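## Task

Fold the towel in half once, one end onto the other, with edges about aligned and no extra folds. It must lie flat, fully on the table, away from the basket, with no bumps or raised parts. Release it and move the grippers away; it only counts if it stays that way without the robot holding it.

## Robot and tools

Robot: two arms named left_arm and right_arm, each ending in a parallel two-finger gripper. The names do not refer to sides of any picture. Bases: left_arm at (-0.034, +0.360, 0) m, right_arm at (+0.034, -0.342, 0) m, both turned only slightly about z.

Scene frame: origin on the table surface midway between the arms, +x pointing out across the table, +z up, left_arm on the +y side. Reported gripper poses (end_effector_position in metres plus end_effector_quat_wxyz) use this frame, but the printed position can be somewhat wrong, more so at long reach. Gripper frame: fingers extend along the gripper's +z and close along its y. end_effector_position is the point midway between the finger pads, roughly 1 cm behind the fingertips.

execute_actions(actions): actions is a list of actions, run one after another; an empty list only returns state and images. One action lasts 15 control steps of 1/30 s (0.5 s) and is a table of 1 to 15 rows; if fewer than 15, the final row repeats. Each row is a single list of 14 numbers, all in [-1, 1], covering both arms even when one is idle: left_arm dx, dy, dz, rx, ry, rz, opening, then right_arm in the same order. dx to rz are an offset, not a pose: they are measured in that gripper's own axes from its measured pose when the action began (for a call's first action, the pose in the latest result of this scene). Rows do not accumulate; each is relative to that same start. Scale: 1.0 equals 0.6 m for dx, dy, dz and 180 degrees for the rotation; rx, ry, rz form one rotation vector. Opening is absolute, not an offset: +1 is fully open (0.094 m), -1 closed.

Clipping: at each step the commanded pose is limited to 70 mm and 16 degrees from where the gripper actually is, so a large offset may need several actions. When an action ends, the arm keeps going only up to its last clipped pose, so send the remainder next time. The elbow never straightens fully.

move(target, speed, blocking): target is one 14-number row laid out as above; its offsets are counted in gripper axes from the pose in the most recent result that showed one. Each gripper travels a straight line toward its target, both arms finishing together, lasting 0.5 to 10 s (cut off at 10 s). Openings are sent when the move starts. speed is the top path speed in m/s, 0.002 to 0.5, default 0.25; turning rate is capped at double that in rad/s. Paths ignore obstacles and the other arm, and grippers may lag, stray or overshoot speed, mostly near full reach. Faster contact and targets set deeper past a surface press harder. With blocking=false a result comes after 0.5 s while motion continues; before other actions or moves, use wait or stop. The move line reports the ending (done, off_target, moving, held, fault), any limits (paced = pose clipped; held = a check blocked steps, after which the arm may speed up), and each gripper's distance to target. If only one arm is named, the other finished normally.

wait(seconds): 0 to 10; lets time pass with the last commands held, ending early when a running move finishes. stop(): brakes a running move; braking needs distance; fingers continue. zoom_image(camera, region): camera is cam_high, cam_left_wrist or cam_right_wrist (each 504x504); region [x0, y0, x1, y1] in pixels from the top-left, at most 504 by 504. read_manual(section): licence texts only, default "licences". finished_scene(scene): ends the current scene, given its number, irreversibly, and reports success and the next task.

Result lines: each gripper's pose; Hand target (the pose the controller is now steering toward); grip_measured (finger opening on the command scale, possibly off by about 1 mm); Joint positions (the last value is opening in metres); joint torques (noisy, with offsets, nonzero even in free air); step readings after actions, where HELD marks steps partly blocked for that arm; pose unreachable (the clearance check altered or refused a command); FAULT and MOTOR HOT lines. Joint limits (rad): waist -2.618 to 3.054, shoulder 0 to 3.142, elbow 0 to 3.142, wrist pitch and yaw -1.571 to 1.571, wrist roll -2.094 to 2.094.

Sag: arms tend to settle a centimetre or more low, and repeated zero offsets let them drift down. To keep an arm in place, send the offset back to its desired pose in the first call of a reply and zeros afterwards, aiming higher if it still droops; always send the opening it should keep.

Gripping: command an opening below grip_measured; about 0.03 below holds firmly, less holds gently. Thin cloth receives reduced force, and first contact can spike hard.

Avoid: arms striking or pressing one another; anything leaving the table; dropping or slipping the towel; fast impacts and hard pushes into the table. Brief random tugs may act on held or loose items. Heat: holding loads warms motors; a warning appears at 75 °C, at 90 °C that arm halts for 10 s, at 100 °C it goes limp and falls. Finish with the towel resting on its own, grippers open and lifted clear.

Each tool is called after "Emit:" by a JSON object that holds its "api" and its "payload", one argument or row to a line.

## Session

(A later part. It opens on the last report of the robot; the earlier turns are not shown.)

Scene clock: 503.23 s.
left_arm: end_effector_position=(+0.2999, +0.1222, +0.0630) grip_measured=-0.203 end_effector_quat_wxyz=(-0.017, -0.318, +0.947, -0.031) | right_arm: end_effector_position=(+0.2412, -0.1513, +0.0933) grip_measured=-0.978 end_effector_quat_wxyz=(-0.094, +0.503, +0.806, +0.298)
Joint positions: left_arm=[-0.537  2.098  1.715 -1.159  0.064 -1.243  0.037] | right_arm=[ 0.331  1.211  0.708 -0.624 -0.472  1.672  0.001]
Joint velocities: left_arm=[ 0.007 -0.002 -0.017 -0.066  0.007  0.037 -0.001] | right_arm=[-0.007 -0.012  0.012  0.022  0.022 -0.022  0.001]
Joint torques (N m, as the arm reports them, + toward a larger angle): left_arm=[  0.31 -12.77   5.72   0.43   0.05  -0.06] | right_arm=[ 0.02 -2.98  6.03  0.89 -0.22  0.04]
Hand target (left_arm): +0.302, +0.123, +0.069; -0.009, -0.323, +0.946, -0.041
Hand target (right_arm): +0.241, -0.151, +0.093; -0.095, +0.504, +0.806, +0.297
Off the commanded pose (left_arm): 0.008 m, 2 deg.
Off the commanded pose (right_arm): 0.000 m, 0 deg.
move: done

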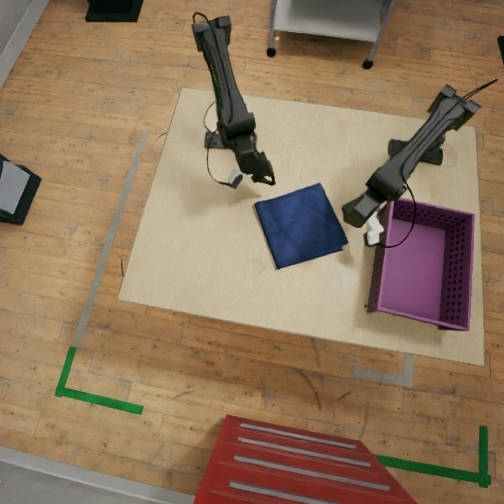

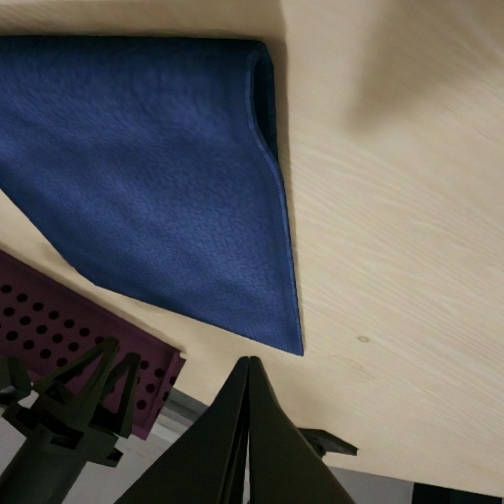

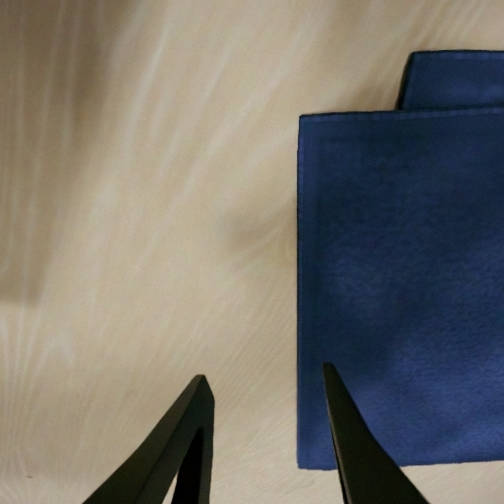

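Emit:
{"api": "move", "payload": {
  "target": [0,-0.045,0.0,0.02,0,0.04,-0.2,0,0,0,0,0,0,-1],
  "speed": 0.1
}}

Emit:
{"api": "move", "payload": {
  "target": [0,0,0.1,0,0,0,-0.2,0,0,0,0,0,0,-1],
  "speed": 0.07
}}

Emit:
{"api": "move", "payload": {
  "target": [0,0,0.025,0,0,0,-1,0,0,0,0,0,0,-1],
  "speed": 0.05
}}

Emit:
{"api": "move", "payload": {
  "target": [0,-0.12,-0.2,0,0,0,-1,0,0,0,0,0,0,-1],
  "speed": 0.1
}}

Scene clock: 519.03 s.
left_arm: end_effector_position=(+0.3105, +0.1104, +0.0623) grip_measured=-0.203 end_effector_quat_wxyz=(-0.013, -0.270, +0.961, -0.051) | right_arm: end_effector_position=(+0.2415, -0.1511, +0.0935) grip_measured=-0.978 end_effector_quat_wxyz=(-0.094, +0.503, +0.806, +0.299)
Joint positions: left_arm=[-0.537  2.13   1.759 -1.14   0.086 -1.145  0.037] | right_arm=[ 0.331  1.211  0.708 -0.622 -0.472  1.672  0.001]
Joint velocities: left_arm=[-0.002  0.017  0.002  0.007  0.051 -0.022 -0.   ] | right_arm=[-0.012 -0.007  0.007  0.022 -0.051  0.022  0.   ]
Joint torques (N m, as the arm reports them, + toward a larger angle): left_arm=[ -0.98 -10.12   9.89   0.49   0.07   0.09] | right_arm=[ 0.03 -3.05  5.99  0.89 -0.21  0.04]
Hand target (left_arm): +0.316, +0.101, +0.065; -0.005, -0.259, +0.964, -0.062
Hand target (right_arm): +0.241, -0.151, +0.093; -0.094, +0.503, +0.806, +0.298
Off the commanded pose (left_arm): 0.011 m, 2 deg.
Off the commanded pose (right_arm): 0.000 m, 0 deg.
move: off_target (left_arm)

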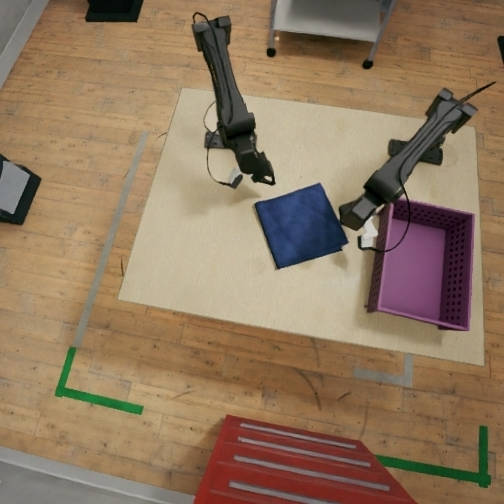

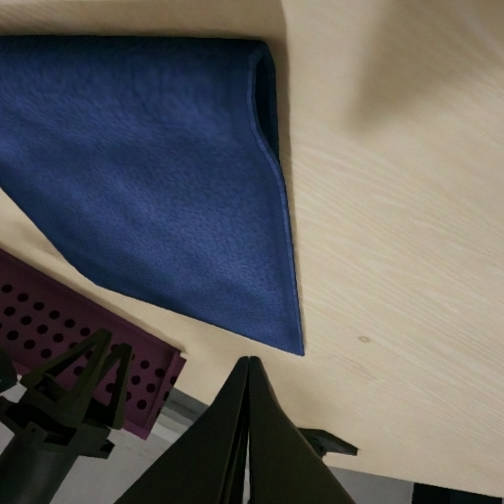

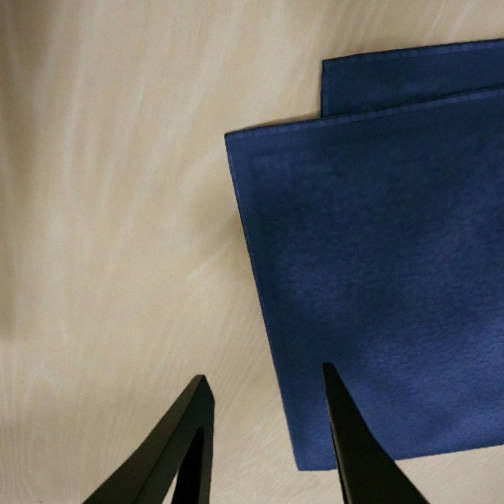

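Scene clock: 520.17 s.
left_arm: end_effector_position=(+0.3128, +0.1087, +0.0160) grip_measured=-0.203 end_effector_quat_wxyz=(-0.014, -0.274, +0.960, -0.051) | right_arm: end_effector_position=(+0.2419, -0.1509, +0.0937) grip_measured=-0.978 end_effector_quat_wxyz=(-0.093, +0.503, +0.806, +0.300)
Joint positions: left_arm=[-0.537  2.18   1.651 -0.981  0.086 -1.153  0.037] | right_arm=[ 0.331  1.211  0.708 -0.62  -0.472  1.672  0.001]
Joint velocities: left_arm=[ 0.002 -0.007 -0.012  0.037 -0.037 -0.051  0.   ] | right_arm=[-0.007  0.002 -0.002  0.022  0.037 -0.007  0.   ]
Joint torques (N m, as the arm reports them, + toward a larger angle): left_arm=[-1.35 -9.7   4.76  0.73  0.05 -0.09] | right_arm=[ 0.02 -3.06  5.99  0.91 -0.22  0.03]
Hand target (left_arm): +0.310, +0.103, +0.003; -0.014, -0.270, +0.961, -0.050
Hand target (right_arm): +0.242, -0.151, +0.094; -0.094, +0.503, +0.806, +0.299
Off the commanded pose (left_arm): 0.014 m, 0 deg.
Off the commanded pose (right_arm): 0.000 m, 0 deg.
move: off_target (left_arm)

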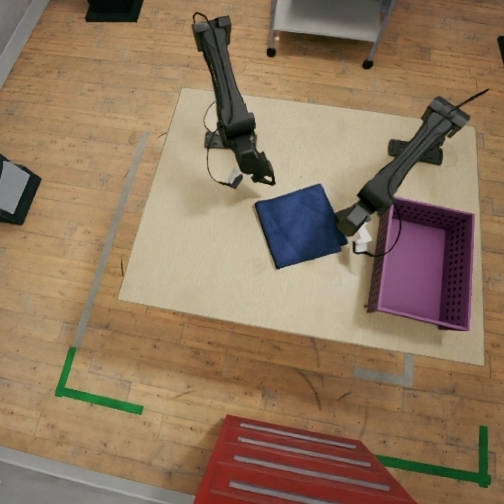

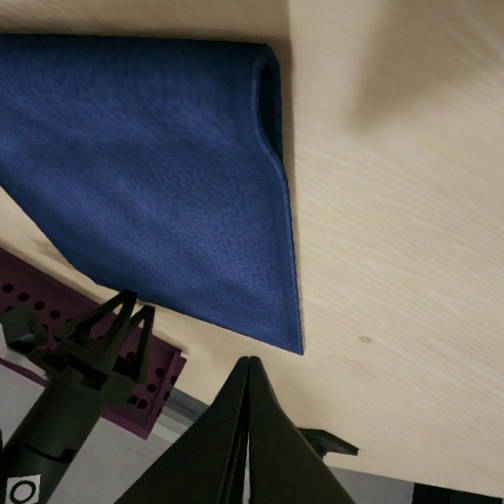

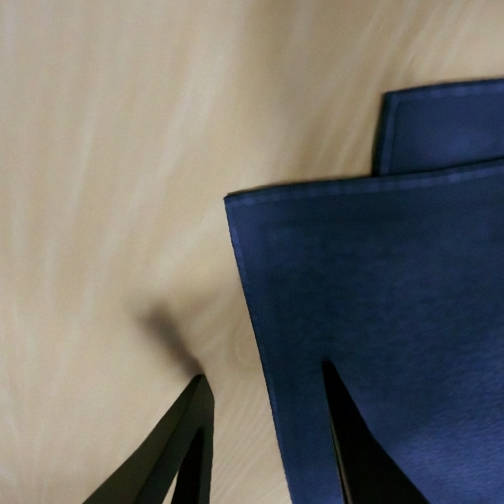

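Scene clock: 520.87 s.
left_arm: end_effector_position=(+0.3141, +0.1061, +0.0166) grip_measured=-0.975 end_effector_quat_wxyz=(-0.013, -0.274, +0.960, -0.058) | right_arm: end_effector_position=(+0.2423, -0.1507, +0.0939) grip_measured=-0.978 end_effector_quat_wxyz=(-0.093, +0.502, +0.805, +0.300)
Joint positions: left_arm=[-0.537  2.179  1.651 -0.971  0.094 -1.153  0.001] | right_arm=[ 0.331  1.211  0.708 -0.619 -0.472  1.672  0.001]
Joint velocities: left_arm=[-0.002 -0.007  0.012 -0.007 -0.007 -0.051  0.   ] | right_arm=[-0.027 -0.017 -0.007 -0.007  0.007  0.037 -0.001]
Joint torques (N m, as the arm reports them, + toward a larger angle): left_arm=[-0.31 -9.59  4.38  0.67  0.01 -0.06] | right_arm=[ 0.04 -3.02  5.97  0.89 -0.21  0.04]
Hand target (left_arm): +0.312, +0.107, +0.002; -0.014, -0.274, +0.960, -0.051
Hand target (right_arm): +0.242, -0.151, +0.094; -0.093, +0.503, +0.806, +0.300
Off the commanded pose (left_arm): 0.016 m, 1 deg.
Off the commanded pose (right_arm): 0.000 m, 0 deg.
move: off_target (left_arm)

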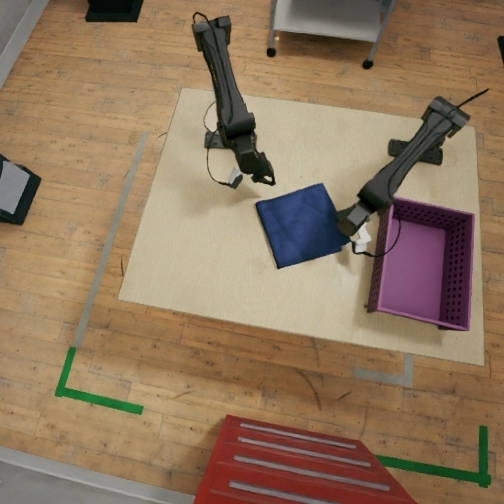

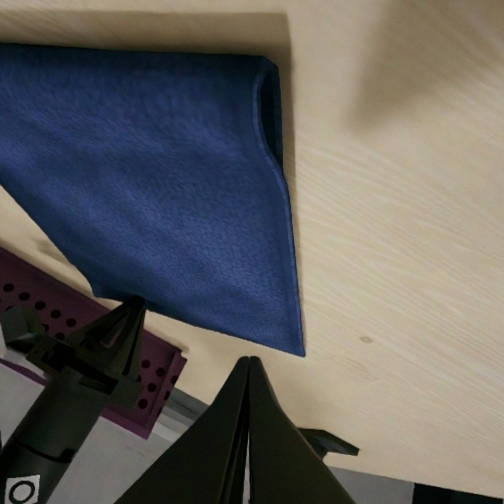

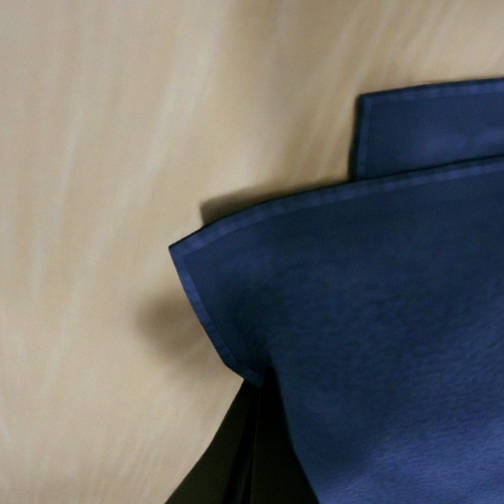

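Scene clock: 522.77 s.
left_arm: end_effector_position=(+0.3548, +0.0643, +0.1414) grip_measured=-0.975 end_effector_quat_wxyz=(+0.008, -0.277, +0.957, -0.087) | right_arm: end_effector_position=(+0.2426, -0.1506, +0.0941) grip_measured=-0.978 end_effector_quat_wxyz=(-0.092, +0.502, +0.805, +0.301)
Joint positions: left_arm=[-0.561  2.414  2.547 -1.558  0.095 -1.188  0.001] | right_arm=[ 0.331  1.211  0.708 -0.617 -0.472  1.672  0.001]
Joint velocities: left_arm=[ 0.027  0.007 -0.002 -0.051 -0.051  0.007 -0.   ] | right_arm=[ 0.007 -0.007  0.002 -0.066  0.037 -0.037 -0.001]
Joint torques (N m, as the arm reports them, + toward a larger angle): left_arm=[ -0.87 -12.29   9.26   0.41   0.05  -0.08] | right_arm=[ 0.03 -2.95  6.    0.91 -0.21  0.03]
Hand target (left_arm): +0.352, +0.061, +0.144; +0.008, -0.275, +0.957, -0.086
Hand target (right_arm): +0.242, -0.151, +0.094; -0.093, +0.502, +0.805, +0.300
Off the commanded pose (left_arm): 0.006 m, 4 deg.
Off the commanded pose (right_arm): 0.000 m, 0 deg.
joint sent to its limit (left arm) — the command would take joint 4 (wrist pitch) past its lower limit, so that joint was sent only as far as its limit.
move: off_target (left_arm)

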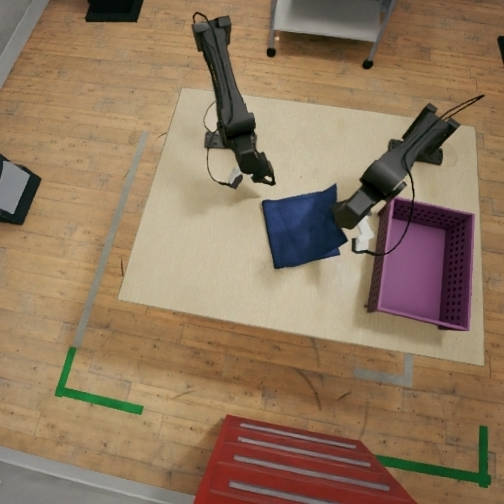

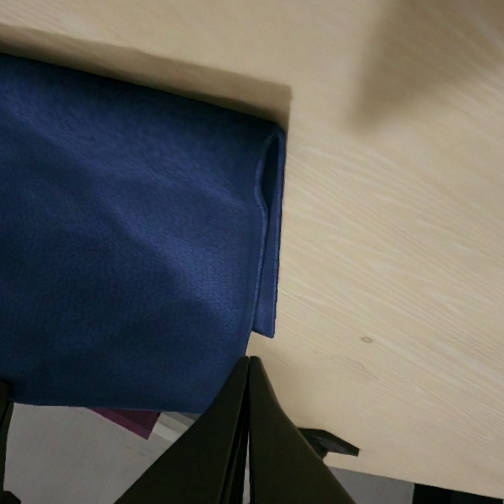

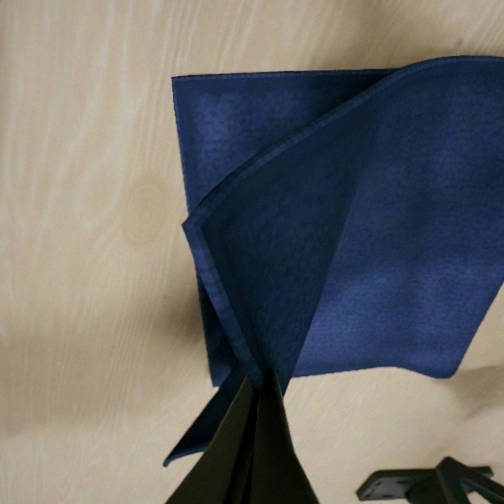

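Emit:
{"api": "move", "payload": {
  "target": [-0.08,0.085,0.12,0,0,0,-1,0,0,0,0,0,0,-1],
  "speed": 0.08
}}

Scene clock: 530.30 s.
left_arm: end_effector_position=(+0.3681, +0.1180, +0.0491) grip_measured=-0.975 end_effector_quat_wxyz=(-0.005, -0.279, +0.957, -0.074) | right_arm: end_effector_position=(+0.2430, -0.1504, +0.0943) grip_measured=-0.978 end_effector_quat_wxyz=(-0.092, +0.502, +0.805, +0.302)
Joint positions: left_arm=[-0.445  2.288  1.96  -1.146  0.112 -1.075  0.001] | right_arm=[ 0.331  1.211  0.708 -0.615 -0.472  1.672  0.001]
Joint velocities: left_arm=[ 0.002 -0.002 -0.022  0.022  0.037 -0.037  0.   ] | right_arm=[-0.017 -0.027 -0.012 -0.051 -0.007  0.037  0.   ]
Joint torques (N m, as the arm reports them, + toward a larger angle): left_arm=[  0.57 -14.8    6.01   0.55   0.09   0.1 ] | right_arm=[-0.02 -3.    6.02  0.89 -0.21  0.02]
Hand target (left_arm): +0.372, +0.119, +0.059; +0.007, -0.277, +0.957, -0.086
Hand target (right_arm): +0.243, -0.151, +0.094; -0.092, +0.502, +0.805, +0.301
Off the commanded pose (left_arm): 0.012 m, 2 deg.
Off the commanded pose (right_arm): 0.000 m, 0 deg.
move: off_target (left_arm)

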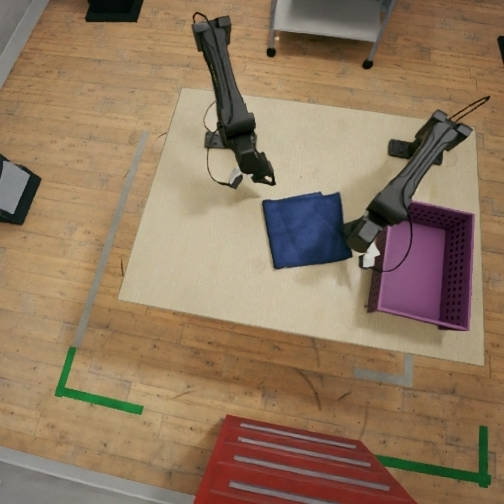

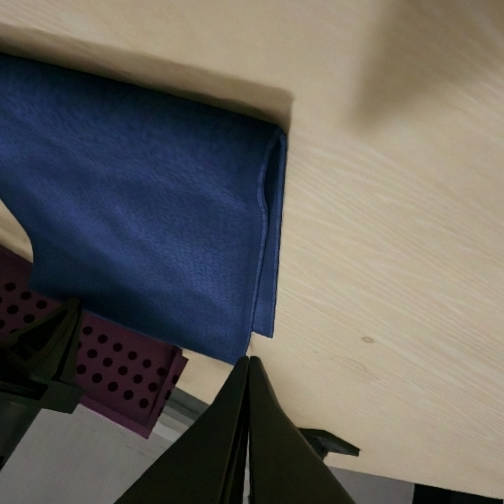

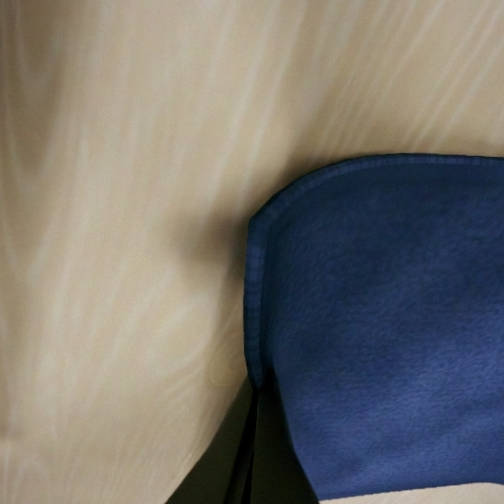

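Emit:
{"api": "move", "payload": {
  "target": [0.07,-0.14,-0.14,0,0,0,-1,0,0,0,0,0,0,-1],
  "speed": 0.08
}}

Emit:
{"api": "move", "payload": {
  "target": [-0.017,0.055,0.13,0,0,0.05,-1,0,0,0,0,0,0,-1],
  "speed": 0.08
}}

Emit:
{"api": "zoom_image", "payload": {
  "camera": "cam_high",
  "region": [230, 160, 390, 290]
}}

Scene clock: 542.63 s.
left_arm: end_effector_position=(+0.3763, +0.0401, +0.1486) grip_measured=-0.975 end_effector_quat_wxyz=(+0.031, -0.281, +0.950, -0.132) | right_arm: end_effector_position=(+0.2433, -0.1502, +0.0944) grip_measured=-0.978 end_effector_quat_wxyz=(-0.092, +0.501, +0.805, +0.303)
Joint positions: left_arm=[-0.57   2.521  2.76  -1.56   0.112 -1.215  0.001] | right_arm=[ 0.331  1.211  0.708 -0.613 -0.472  1.672  0.001]
Joint velocities: left_arm=[ 0.017  0.007  0.007 -0.007 -0.007 -0.081  0.   ] | right_arm=[-0.007  0.012 -0.022 -0.066 -0.007  0.051 -0.001]
Joint torques (N m, as the arm reports them, + toward a larger angle): left_arm=[ -0.48 -12.29   9.19   0.56  -0.04  -0.05] | right_arm=[ 0.07 -2.96  6.01  0.92 -0.2   0.02]
Hand target (left_arm): +0.375, +0.039, +0.147; +0.033, -0.282, +0.950, -0.127
Hand target (right_arm): +0.243, -0.150, +0.094; -0.092, +0.502, +0.805, +0.302
Off the commanded pose (left_arm): 0.004 m, 8 deg.
Off the commanded pose (right_arm): 0.000 m, 0 deg.
joint sent to its limit (left arm) — the command would take joint 4 (wrist pitch) past its lower limit, so that joint was sent only as far as its limit.
move: off_target (left_arm)

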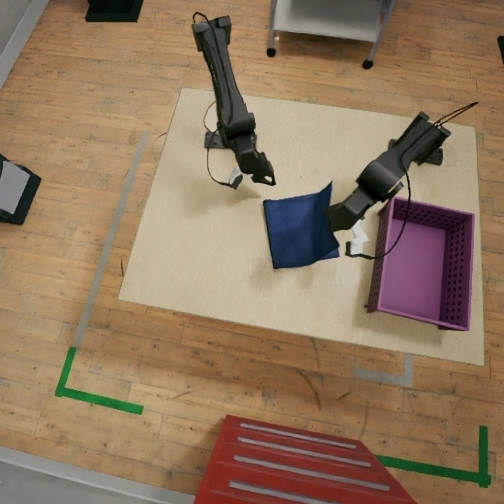

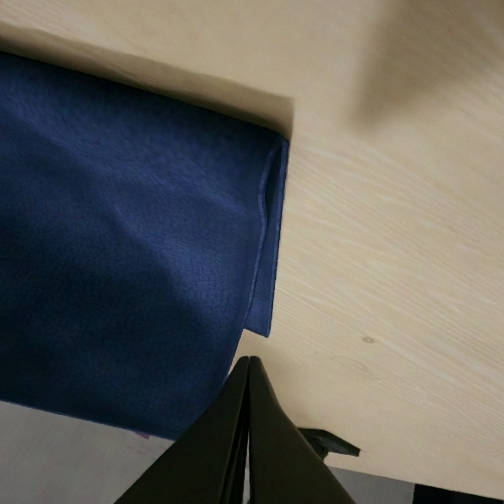

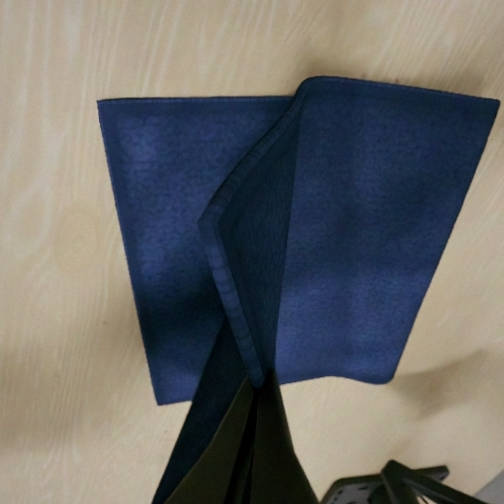

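Scene clock: 544.40 s.
left_arm: end_effector_position=(+0.3726, +0.0504, +0.0561) grip_measured=-0.975 end_effector_quat_wxyz=(+0.031, -0.207, +0.970, -0.120) | right_arm: end_effector_position=(+0.2437, -0.1501, +0.0946) grip_measured=-0.978 end_effector_quat_wxyz=(-0.091, +0.501, +0.805, +0.303)
Joint positions: left_arm=[-0.556  2.345  2.065 -1.071  0.116 -1.046  0.001] | right_arm=[ 0.331  1.211  0.708 -0.611 -0.472  1.672  0.001]
Joint velocities: left_arm=[-0.007  0.017  0.037 -0.037 -0.007  0.051 -0.001] | right_arm=[-0.007 -0.002  0.002 -0.051 -0.022  0.007  0.   ]
Joint torques (N m, as the arm reports them, + toward a larger angle): left_arm=[  0.75 -14.94   6.42   0.77   0.13   0.11] | right_arm=[ 0.09 -3.03  6.01  0.9  -0.21  0.04]
Hand target (left_arm): +0.377, +0.053, +0.064; +0.041, -0.205, +0.969, -0.129
Hand target (right_arm): +0.243, -0.150, +0.094; -0.092, +0.501, +0.805, +0.303
Off the commanded pose (left_arm): 0.011 m, 2 deg.
Off the commanded pose (right_arm): 0.000 m, 0 deg.
move: off_target (left_arm)

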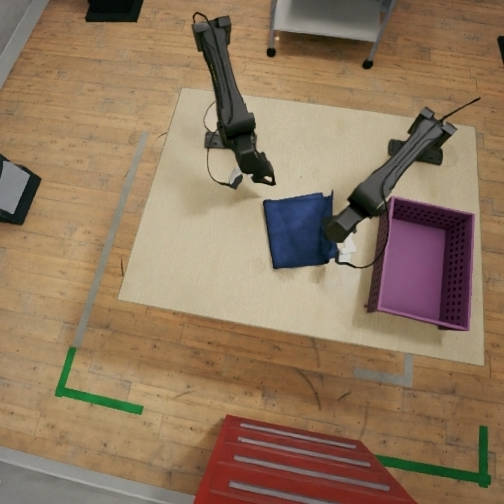

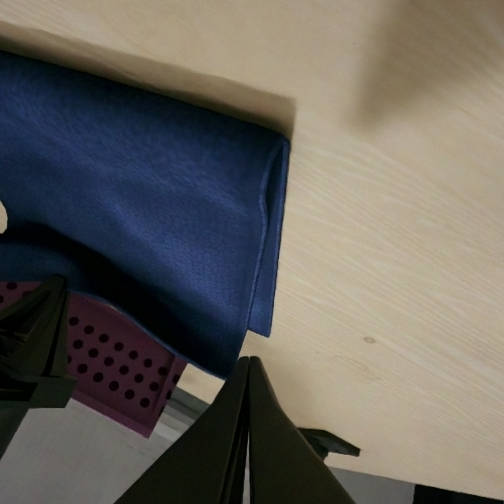

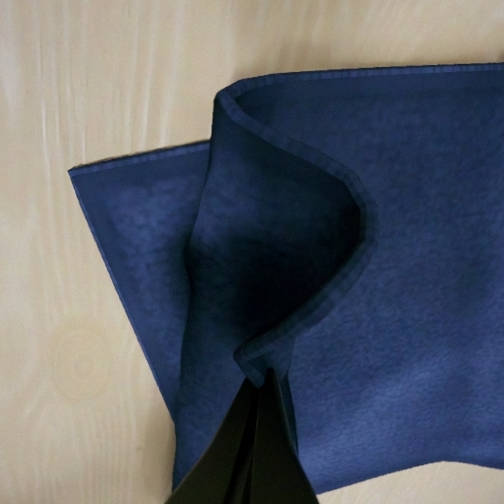

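Region (230, 160, 390, 290) of cam_high's 504x504 image, scaled by 3.150, with more detail than that image has; it fills the top 410 rows of this view, and the rest is white.

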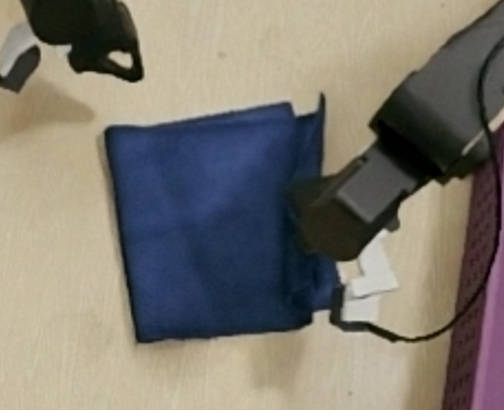

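Emit:
{"api": "move", "payload": {
  "target": [-0.04,0.11,-0.04,0,0,0,-1,0,0,0,0,0,0,-1],
  "speed": 0.08
}}

Emit:
{"api": "move", "payload": {
  "target": [0,0,0,0,0,0,-0.4,0,0,0,0,0,0,-1]
}}

Emit:
{"api": "move", "payload": {
  "target": [0.1,0.05,-0.2,0,0,0,-1,0,0,-0.05,0.1,0.18,-0.45,-0.2],
  "speed": 0.3
}}

Scene clock: 556.33 s.
left_arm: end_effector_position=(+0.3630, +0.1242, +0.0540) grip_measured=-0.975 end_effector_quat_wxyz=(+0.019, -0.212, +0.971, -0.108) | right_arm: end_effector_position=(+0.2440, -0.1499, +0.0948) grip_measured=-0.978 end_effector_quat_wxyz=(-0.091, +0.501, +0.805, +0.304)
Joint positions: left_arm=[-0.428  2.175  1.781 -1.007  0.139 -0.927  0.001] | right_arm=[ 0.331  1.211  0.708 -0.609 -0.472  1.672  0.001]
Joint velocities: left_arm=[-0.027 -0.002  0.002  0.037  0.007 -0.095 -0.001] | right_arm=[ 0.032 -0.007  0.012 -0.066  0.022 -0.022  0.   ]
Joint torques (N m, as the arm reports them, + toward a larger angle): left_arm=[  0.31 -13.64   6.07   0.67   0.11   0.07] | right_arm=[ 0.01 -3.01  6.    0.91 -0.23  0.03]
Hand target (left_arm): +0.366, +0.124, +0.062; +0.030, -0.207, +0.971, -0.119
Hand target (right_arm): +0.244, -0.150, +0.095; -0.091, +0.501, +0.805, +0.303
Off the commanded pose (left_arm): 0.010 m, 2 deg.
Off the commanded pose (right_arm): 0.000 m, 0 deg.
move: done

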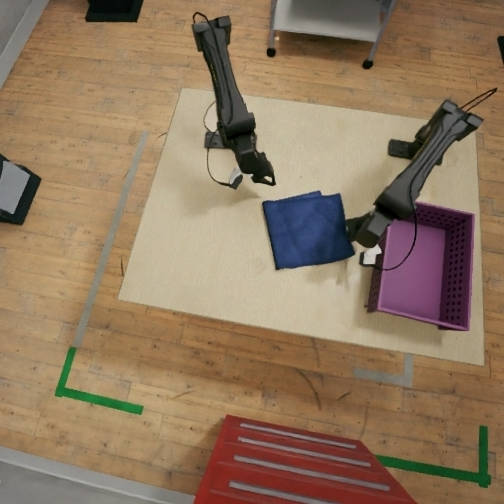

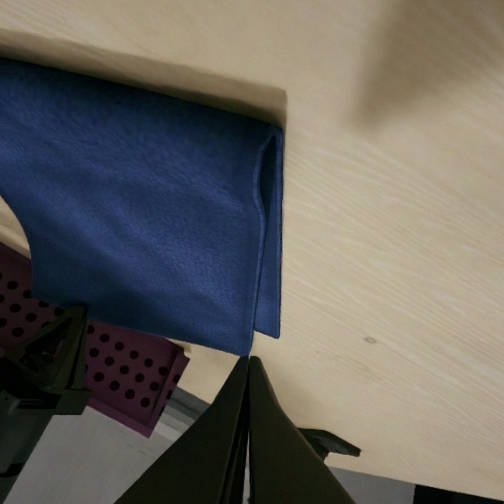

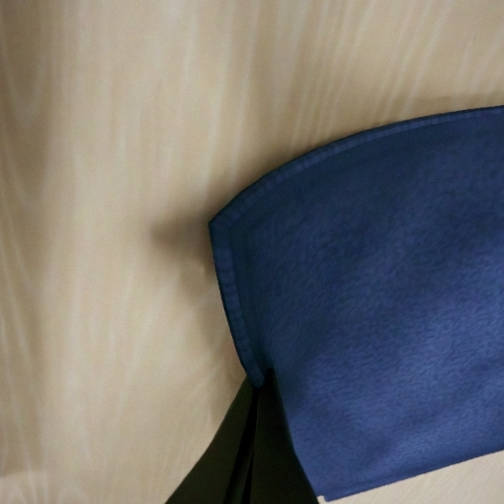

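Scene clock: 556.83 s.
left_arm: end_effector_position=(+0.3631, +0.1241, +0.0541) grip_measured=-0.403 end_effector_quat_wxyz=(+0.019, -0.212, +0.971, -0.108) | right_arm: end_effector_position=(+0.2444, -0.1497, +0.0950) grip_measured=-0.978 end_effector_quat_wxyz=(-0.090, +0.501, +0.805, +0.305)
Joint positions: left_arm=[-0.428  2.175  1.781 -1.007  0.14  -0.927  0.028] | right_arm=[ 0.331  1.211  0.708 -0.607 -0.472  1.672  0.001]
Joint velocities: left_arm=[ 0.007  0.002 -0.022 -0.007 -0.037 -0.007 -0.002] | right_arm=[-0.012 -0.002  0.007 -0.066 -0.022  0.066 -0.   ]
Joint torques (N m, as the arm reports them, + toward a larger angle): left_arm=[ -0.07 -11.65   7.4    0.54   0.07  -0.02] | right_arm=[ 0.   -3.04  6.09  0.92 -0.24  0.03]
Hand target (left_arm): +0.363, +0.124, +0.054; +0.019, -0.212, +0.971, -0.108
Hand target (right_arm): +0.244, -0.150, +0.095; -0.091, +0.501, +0.805, +0.304
Off the commanded pose (left_arm): 0.000 m, 0 deg.
Off the commanded pose (right_arm): 0.000 m, 0 deg.
move: done

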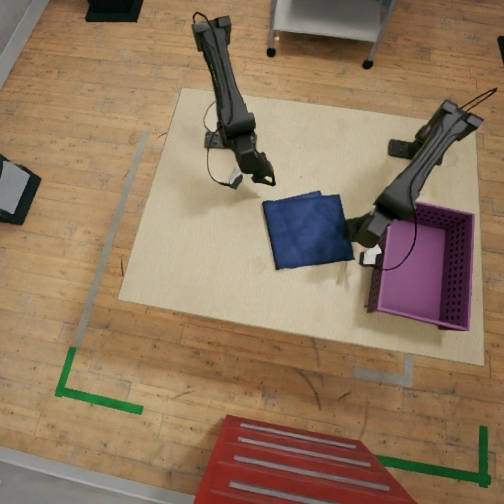

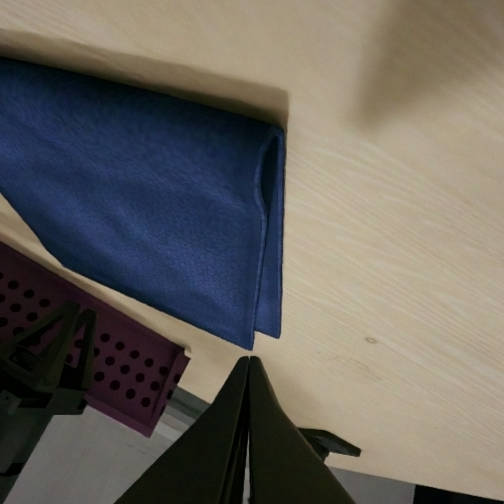

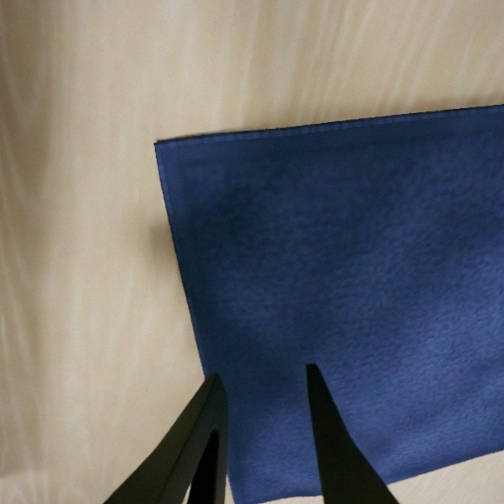

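Scene clock: 560.03 s.
left_arm: end_effector_position=(+0.2918, +0.1532, +0.1564) grip_measured=-0.990 end_effector_quat_wxyz=(+0.015, -0.215, +0.971, -0.107) | right_arm: end_effector_position=(+0.2366, -0.1708, +0.1175) grip_measured=-0.203 end_effector_quat_wxyz=(-0.145, -0.235, +0.917, +0.287)
Joint positions: left_arm=[-0.448  1.854  1.724 -1.276  0.14  -0.952  0.   ] | right_arm=[ 0.194  1.731  1.278 -1.414 -0.593 -0.283  0.037]
Joint velocities: left_arm=[ 0.007 -0.022 -0.022  0.022 -0.007  0.037  0.   ] | right_arm=[ 0.007  0.002  0.017 -0.125 -0.066 -0.037 -0.   ]
Joint torques (N m, as the arm reports them, + toward a larger angle): left_arm=[ -0.93 -10.62   7.53   0.44   0.06  -0.05] | right_arm=[ 0.84 -5.02  6.96 -0.38 -0.25 -0.06]
Hand target (left_arm): +0.287, +0.153, +0.164; +0.019, -0.212, +0.971, -0.108
Hand target (right_arm): +0.240, -0.167, +0.118; -0.146, -0.247, +0.914, +0.286
Off the commanded pose (left_arm): 0.011 m, 1 deg.
Off the commanded pose (right_arm): 0.005 m, 1 deg.
move: off_target (left_arm)

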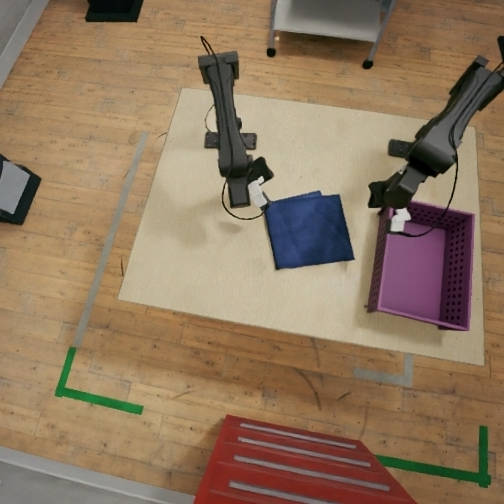

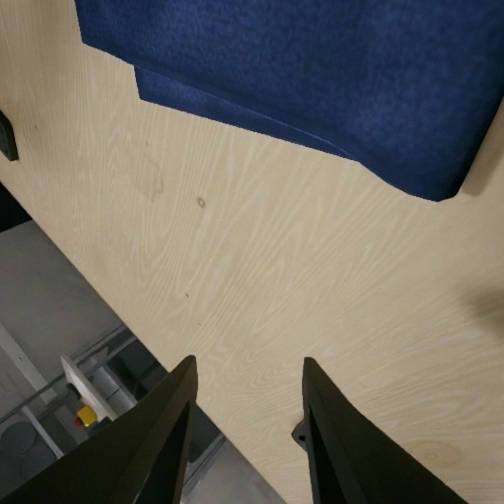

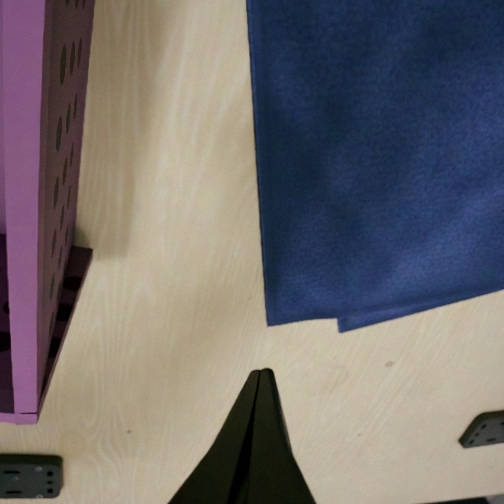

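Emit:
{"api": "move", "payload": {
  "target": [0,0,-0.02,0,0,0,-1,0,0,0,0.2,-0.04,0,-1],
  "speed": 0.3
}}

Scene clock: 569.00 s.
left_arm: end_effector_position=(+0.2881, +0.1552, +0.1602) grip_measured=-0.990 end_effector_quat_wxyz=(+0.009, -0.216, +0.971, -0.102) | right_arm: end_effector_position=(+0.2409, -0.1674, +0.1195) grip_measured=-0.978 end_effector_quat_wxyz=(-0.013, -0.249, +0.968, +0.013)
Joint positions: left_arm=[-0.448  1.854  1.741 -1.309  0.14  -0.952  0.   ] | right_arm=[ 0.558  1.577  1.278 -1.284 -0.034  0.172  0.001]
Joint velocities: left_arm=[ 0.012 -0.007 -0.012  0.007  0.022  0.022  0.001] | right_arm=[ 0.017  0.002  0.012 -0.066  0.051 -0.007 -0.   ]
Joint torques (N m, as the arm reports them, + toward a larger angle): left_arm=[ 0.43 -9.03  9.96  0.4   0.11  0.04] | right_arm=[ 0.79 -7.09  3.44  0.28  0.07  0.07]
Hand target (left_arm): +0.291, +0.156, +0.168; +0.015, -0.215, +0.971, -0.107
Hand target (right_arm): +0.237, -0.170, +0.118; -0.008, -0.250, +0.968, +0.008
Off the commanded pose (left_arm): 0.008 m, 1 deg.
Off the commanded pose (right_arm): 0.006 m, 1 deg.
move: done

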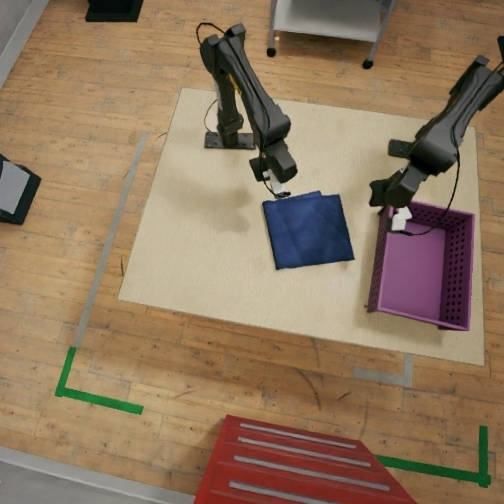

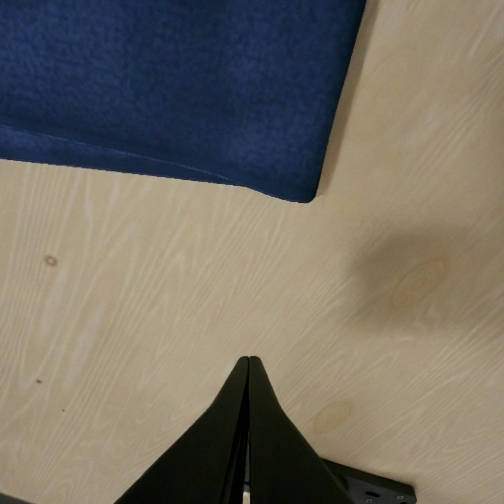

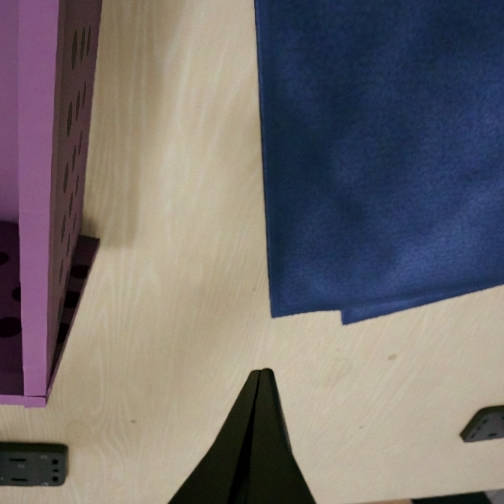

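Emit:
{"api": "move", "payload": {
  "target": [0.14,-0.117,0.16,0,0,0,-1,-0.22,0.03,0.1,0,0,0.08,-1],
  "speed": 0.2
}}

Scene clock: 581.30 s.
left_arm: end_effector_position=(+0.2431, +0.0377, +0.0870) grip_measured=-0.990 end_effector_quat_wxyz=(+0.002, -0.211, +0.972, -0.104) | right_arm: end_effector_position=(+0.3405, -0.0882, +0.0554) grip_measured=-0.978 end_effector_quat_wxyz=(-0.015, -0.131, +0.991, +0.010)
Joint positions: left_arm=[-0.764  1.997  1.644 -1.036  0.103 -1.258  0.   ] | right_arm=[ 0.558  2.099  1.688 -1.176 -0.032  0.411  0.001]
Joint velocities: left_arm=[-0.022 -0.012  0.012 -0.022 -0.022 -0.081  0.   ] | right_arm=[-0.007 -0.017  0.022  0.022  0.007  0.022  0.   ]
Joint torques (N m, as the arm reports them, + toward a larger angle): left_arm=[  0.08 -10.08   7.16   0.69  -0.08  -0.03] | right_arm=[-0.34 -8.92  7.39  0.08 -0.03  0.09]
Hand target (left_arm): +0.247, +0.038, +0.085; +0.011, -0.216, +0.971, -0.103
Hand target (right_arm): +0.345, -0.087, +0.057; -0.014, -0.125, +0.992, +0.011
Off the commanded pose (left_arm): 0.006 m, 1 deg.
Off the commanded pose (right_arm): 0.006 m, 1 deg.
move: done

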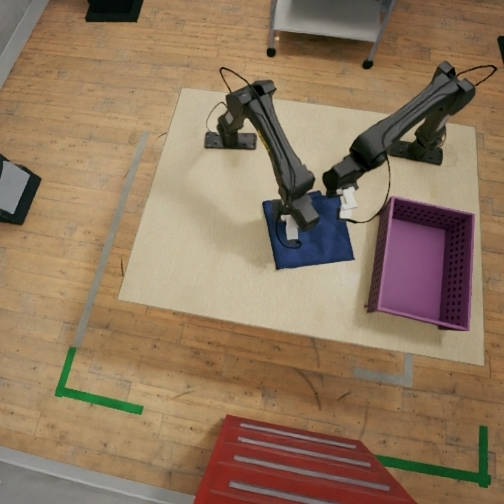

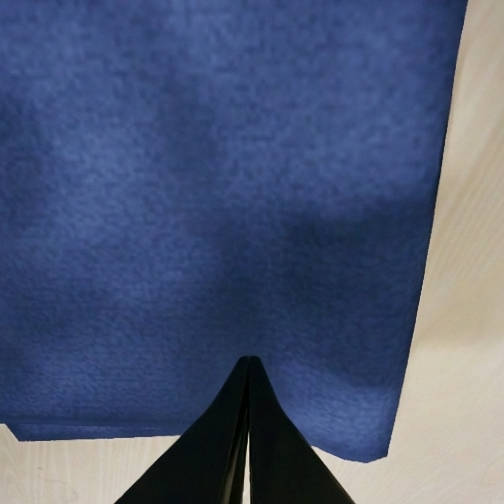

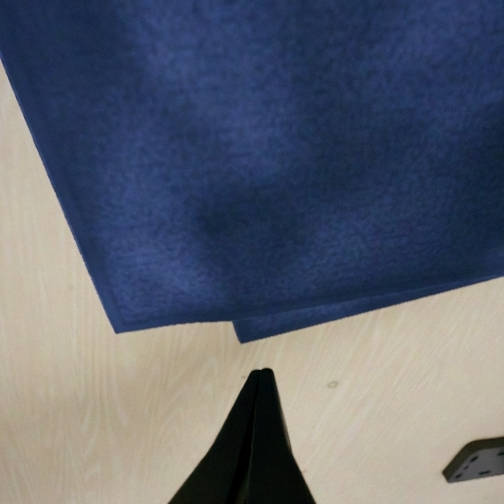

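Emit:
{"api": "move", "payload": {
  "target": [0.053,0,0.075,0,0,0,-1,0,0,0.0,0,0,0,-1],
  "speed": 0.08
}}

Scene clock: 587.13 s.
left_arm: end_effector_position=(+0.2163, +0.0149, +0.0504) grip_measured=-0.990 end_effector_quat_wxyz=(-0.004, -0.211, +0.971, -0.109) | right_arm: end_effector_position=(+0.3405, -0.0882, +0.0554) grip_measured=-0.978 end_effector_quat_wxyz=(-0.015, -0.130, +0.991, +0.009)
Joint positions: left_arm=[-0.847  2.017  1.523 -0.882  0.102 -1.341  0.   ] | right_arm=[ 0.558  2.099  1.688 -1.176 -0.032  0.413  0.001]
Joint velocities: left_arm=[-0.017 -0.002 -0.007  0.022  0.037 -0.037  0.001] | right_arm=[ 0.002 -0.002  0.007  0.007 -0.051 -0.007  0.   ]
Joint torques (N m, as the arm reports them, + toward a larger angle): left_arm=[-0.53 -9.77  6.19  0.72 -0.05 -0.07] | right_arm=[-0.04 -9.64  5.38  0.15 -0.02  0.01]
Hand target (left_arm): +0.216, +0.015, +0.045; +0.002, -0.211, +0.972, -0.105
Hand target (right_arm): +0.341, -0.088, +0.055; -0.015, -0.131, +0.991, +0.010
Off the commanded pose (left_arm): 0.006 m, 1 deg.
Off the commanded pose (right_arm): 0.000 m, 0 deg.
move: done

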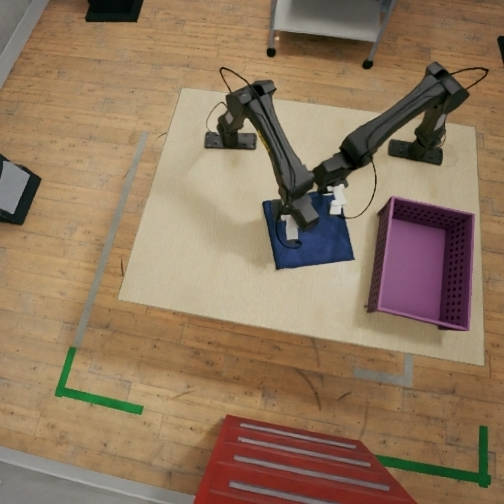

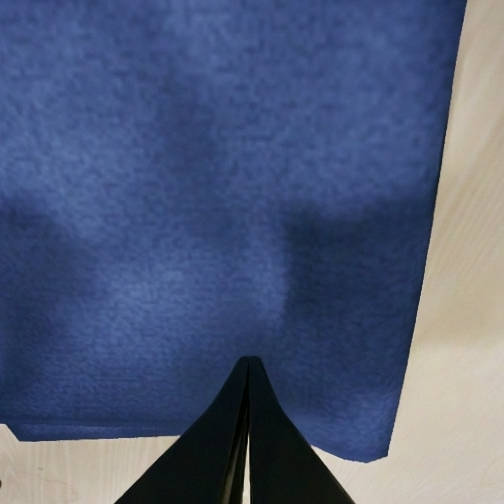

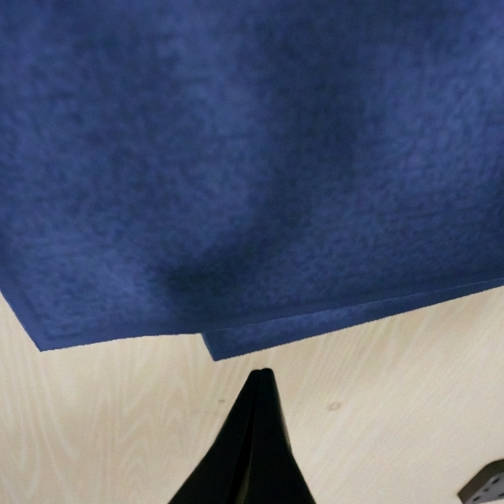

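Emit:
{"api": "move", "payload": {
  "target": [0.02,0.025,0.075,0,0,0,-1,0,0,0.07,0,0,0,-1],
  "speed": 0.06
}}

Emit:
{"api": "move", "payload": {
  "target": [0,0,0.015,0,0,0,-1,0,-0.1,0.012,0,0,0,-1],
  "speed": 0.04
}}

Scene clock: 594.20 s.
left_arm: end_effector_position=(+0.2072, +0.0111, +0.0175) grip_measured=-0.990 end_effector_quat_wxyz=(-0.001, -0.213, +0.969, -0.122) | right_arm: end_effector_position=(+0.3438, -0.0855, +0.0258) grip_measured=-0.978 end_effector_quat_wxyz=(-0.003, -0.130, +0.991, +0.017)
Joint positions: left_arm=[-0.869  2.027  1.394 -0.716  0.103 -1.37   0.   ] | right_arm=[ 0.558  2.115  1.592 -1.036 -0.032  0.413  0.001]
Joint velocities: left_arm=[-0.012 -0.002  0.012  0.066  0.095  0.022  0.001] | right_arm=[ 0.007  0.007  0.007 -0.007  0.066  0.022  0.   ]
Joint torques (N m, as the arm reports them, + toward a larger angle): left_arm=[-1.04 -8.67  4.76  0.75  0.   -0.04] | right_arm=[ 0.28 -8.44  3.91  0.3   0.01  0.04]
Hand target (left_arm): +0.201, +0.014, +0.004; -0.004, -0.211, +0.971, -0.109
Hand target (right_arm): +0.339, -0.088, +0.014; -0.015, -0.130, +0.991, +0.009
Off the commanded pose (left_arm): 0.015 m, 1 deg.
Off the commanded pose (right_arm): 0.013 m, 2 deg.
move: off_target (left_arm, right_arm)

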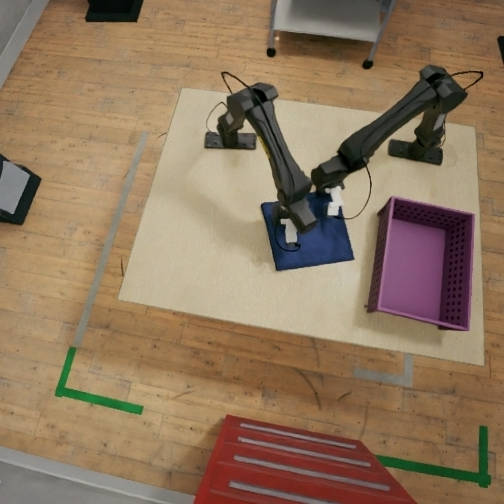

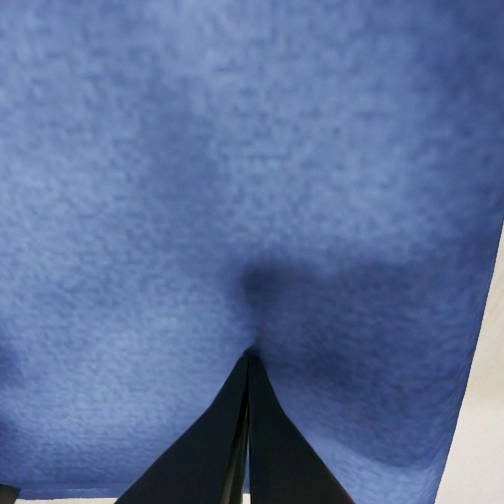

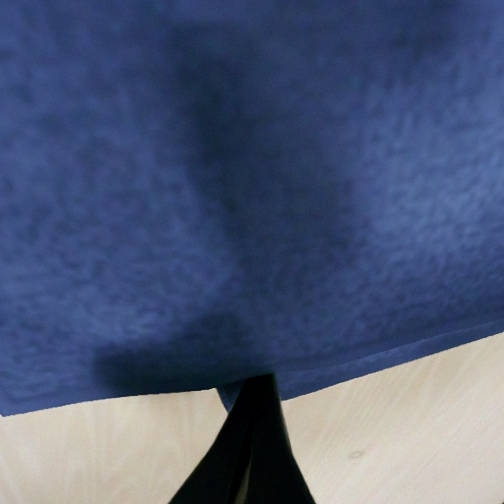

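Scene clock: 596.00 s.
left_arm: end_effector_position=(+0.2092, +0.0083, +0.0183) grip_measured=-0.990 end_effector_quat_wxyz=(+0.001, -0.212, +0.969, -0.128) | right_arm: end_effector_position=(+0.3623, -0.1334, +0.0220) grip_measured=-0.978 end_effector_quat_wxyz=(+0.002, -0.134, +0.991, +0.023)
Joint positions: left_arm=[-0.869  2.027  1.394 -0.702  0.104 -1.37   0.   ] | right_arm=[ 0.427  2.061  1.493 -0.981 -0.041  0.276  0.001]
Joint velocities: left_arm=[ 0.002 -0.012 -0.002 -0.007  0.066 -0.066 -0.   ] | right_arm=[ 0.022 -0.002 -0.012  0.022  0.007 -0.051  0.   ]
Joint torques (N m, as the arm reports them, + toward a larger angle): left_arm=[-0.31 -8.72  6.32  0.77  0.08 -0.03] | right_arm=[-0.82 -9.68  2.92  0.34  0.09 -0.03]
Hand target (left_arm): +0.208, +0.009, +0.009; -0.001, -0.213, +0.969, -0.122
Hand target (right_arm): +0.360, -0.143, +0.017; -0.003, -0.131, +0.991, +0.015
Off the commanded pose (left_arm): 0.010 m, 1 deg.
Off the commanded pose (right_arm): 0.012 m, 1 deg.
move: off_target (right_arm)

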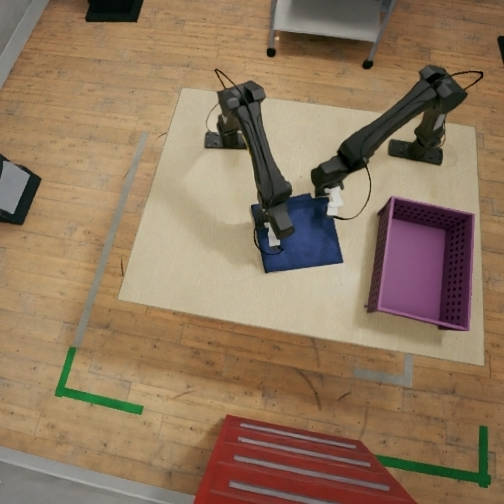

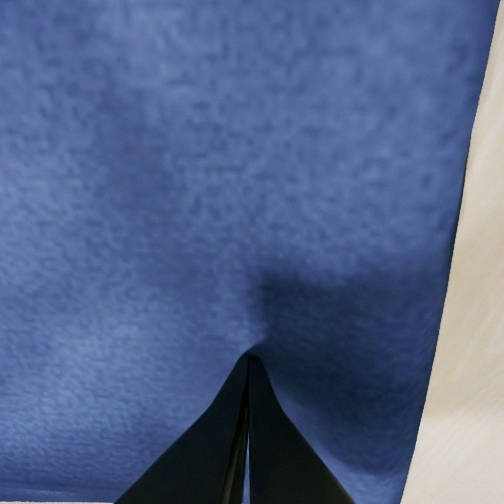

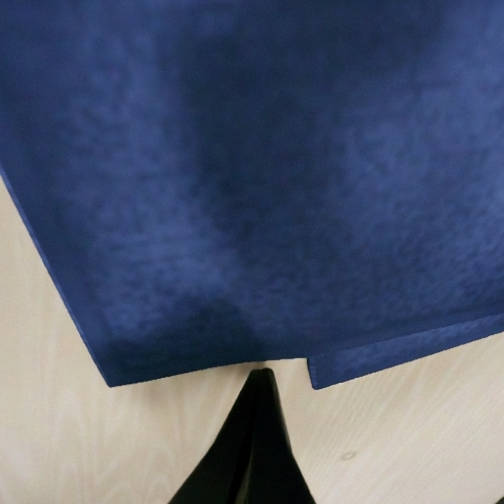

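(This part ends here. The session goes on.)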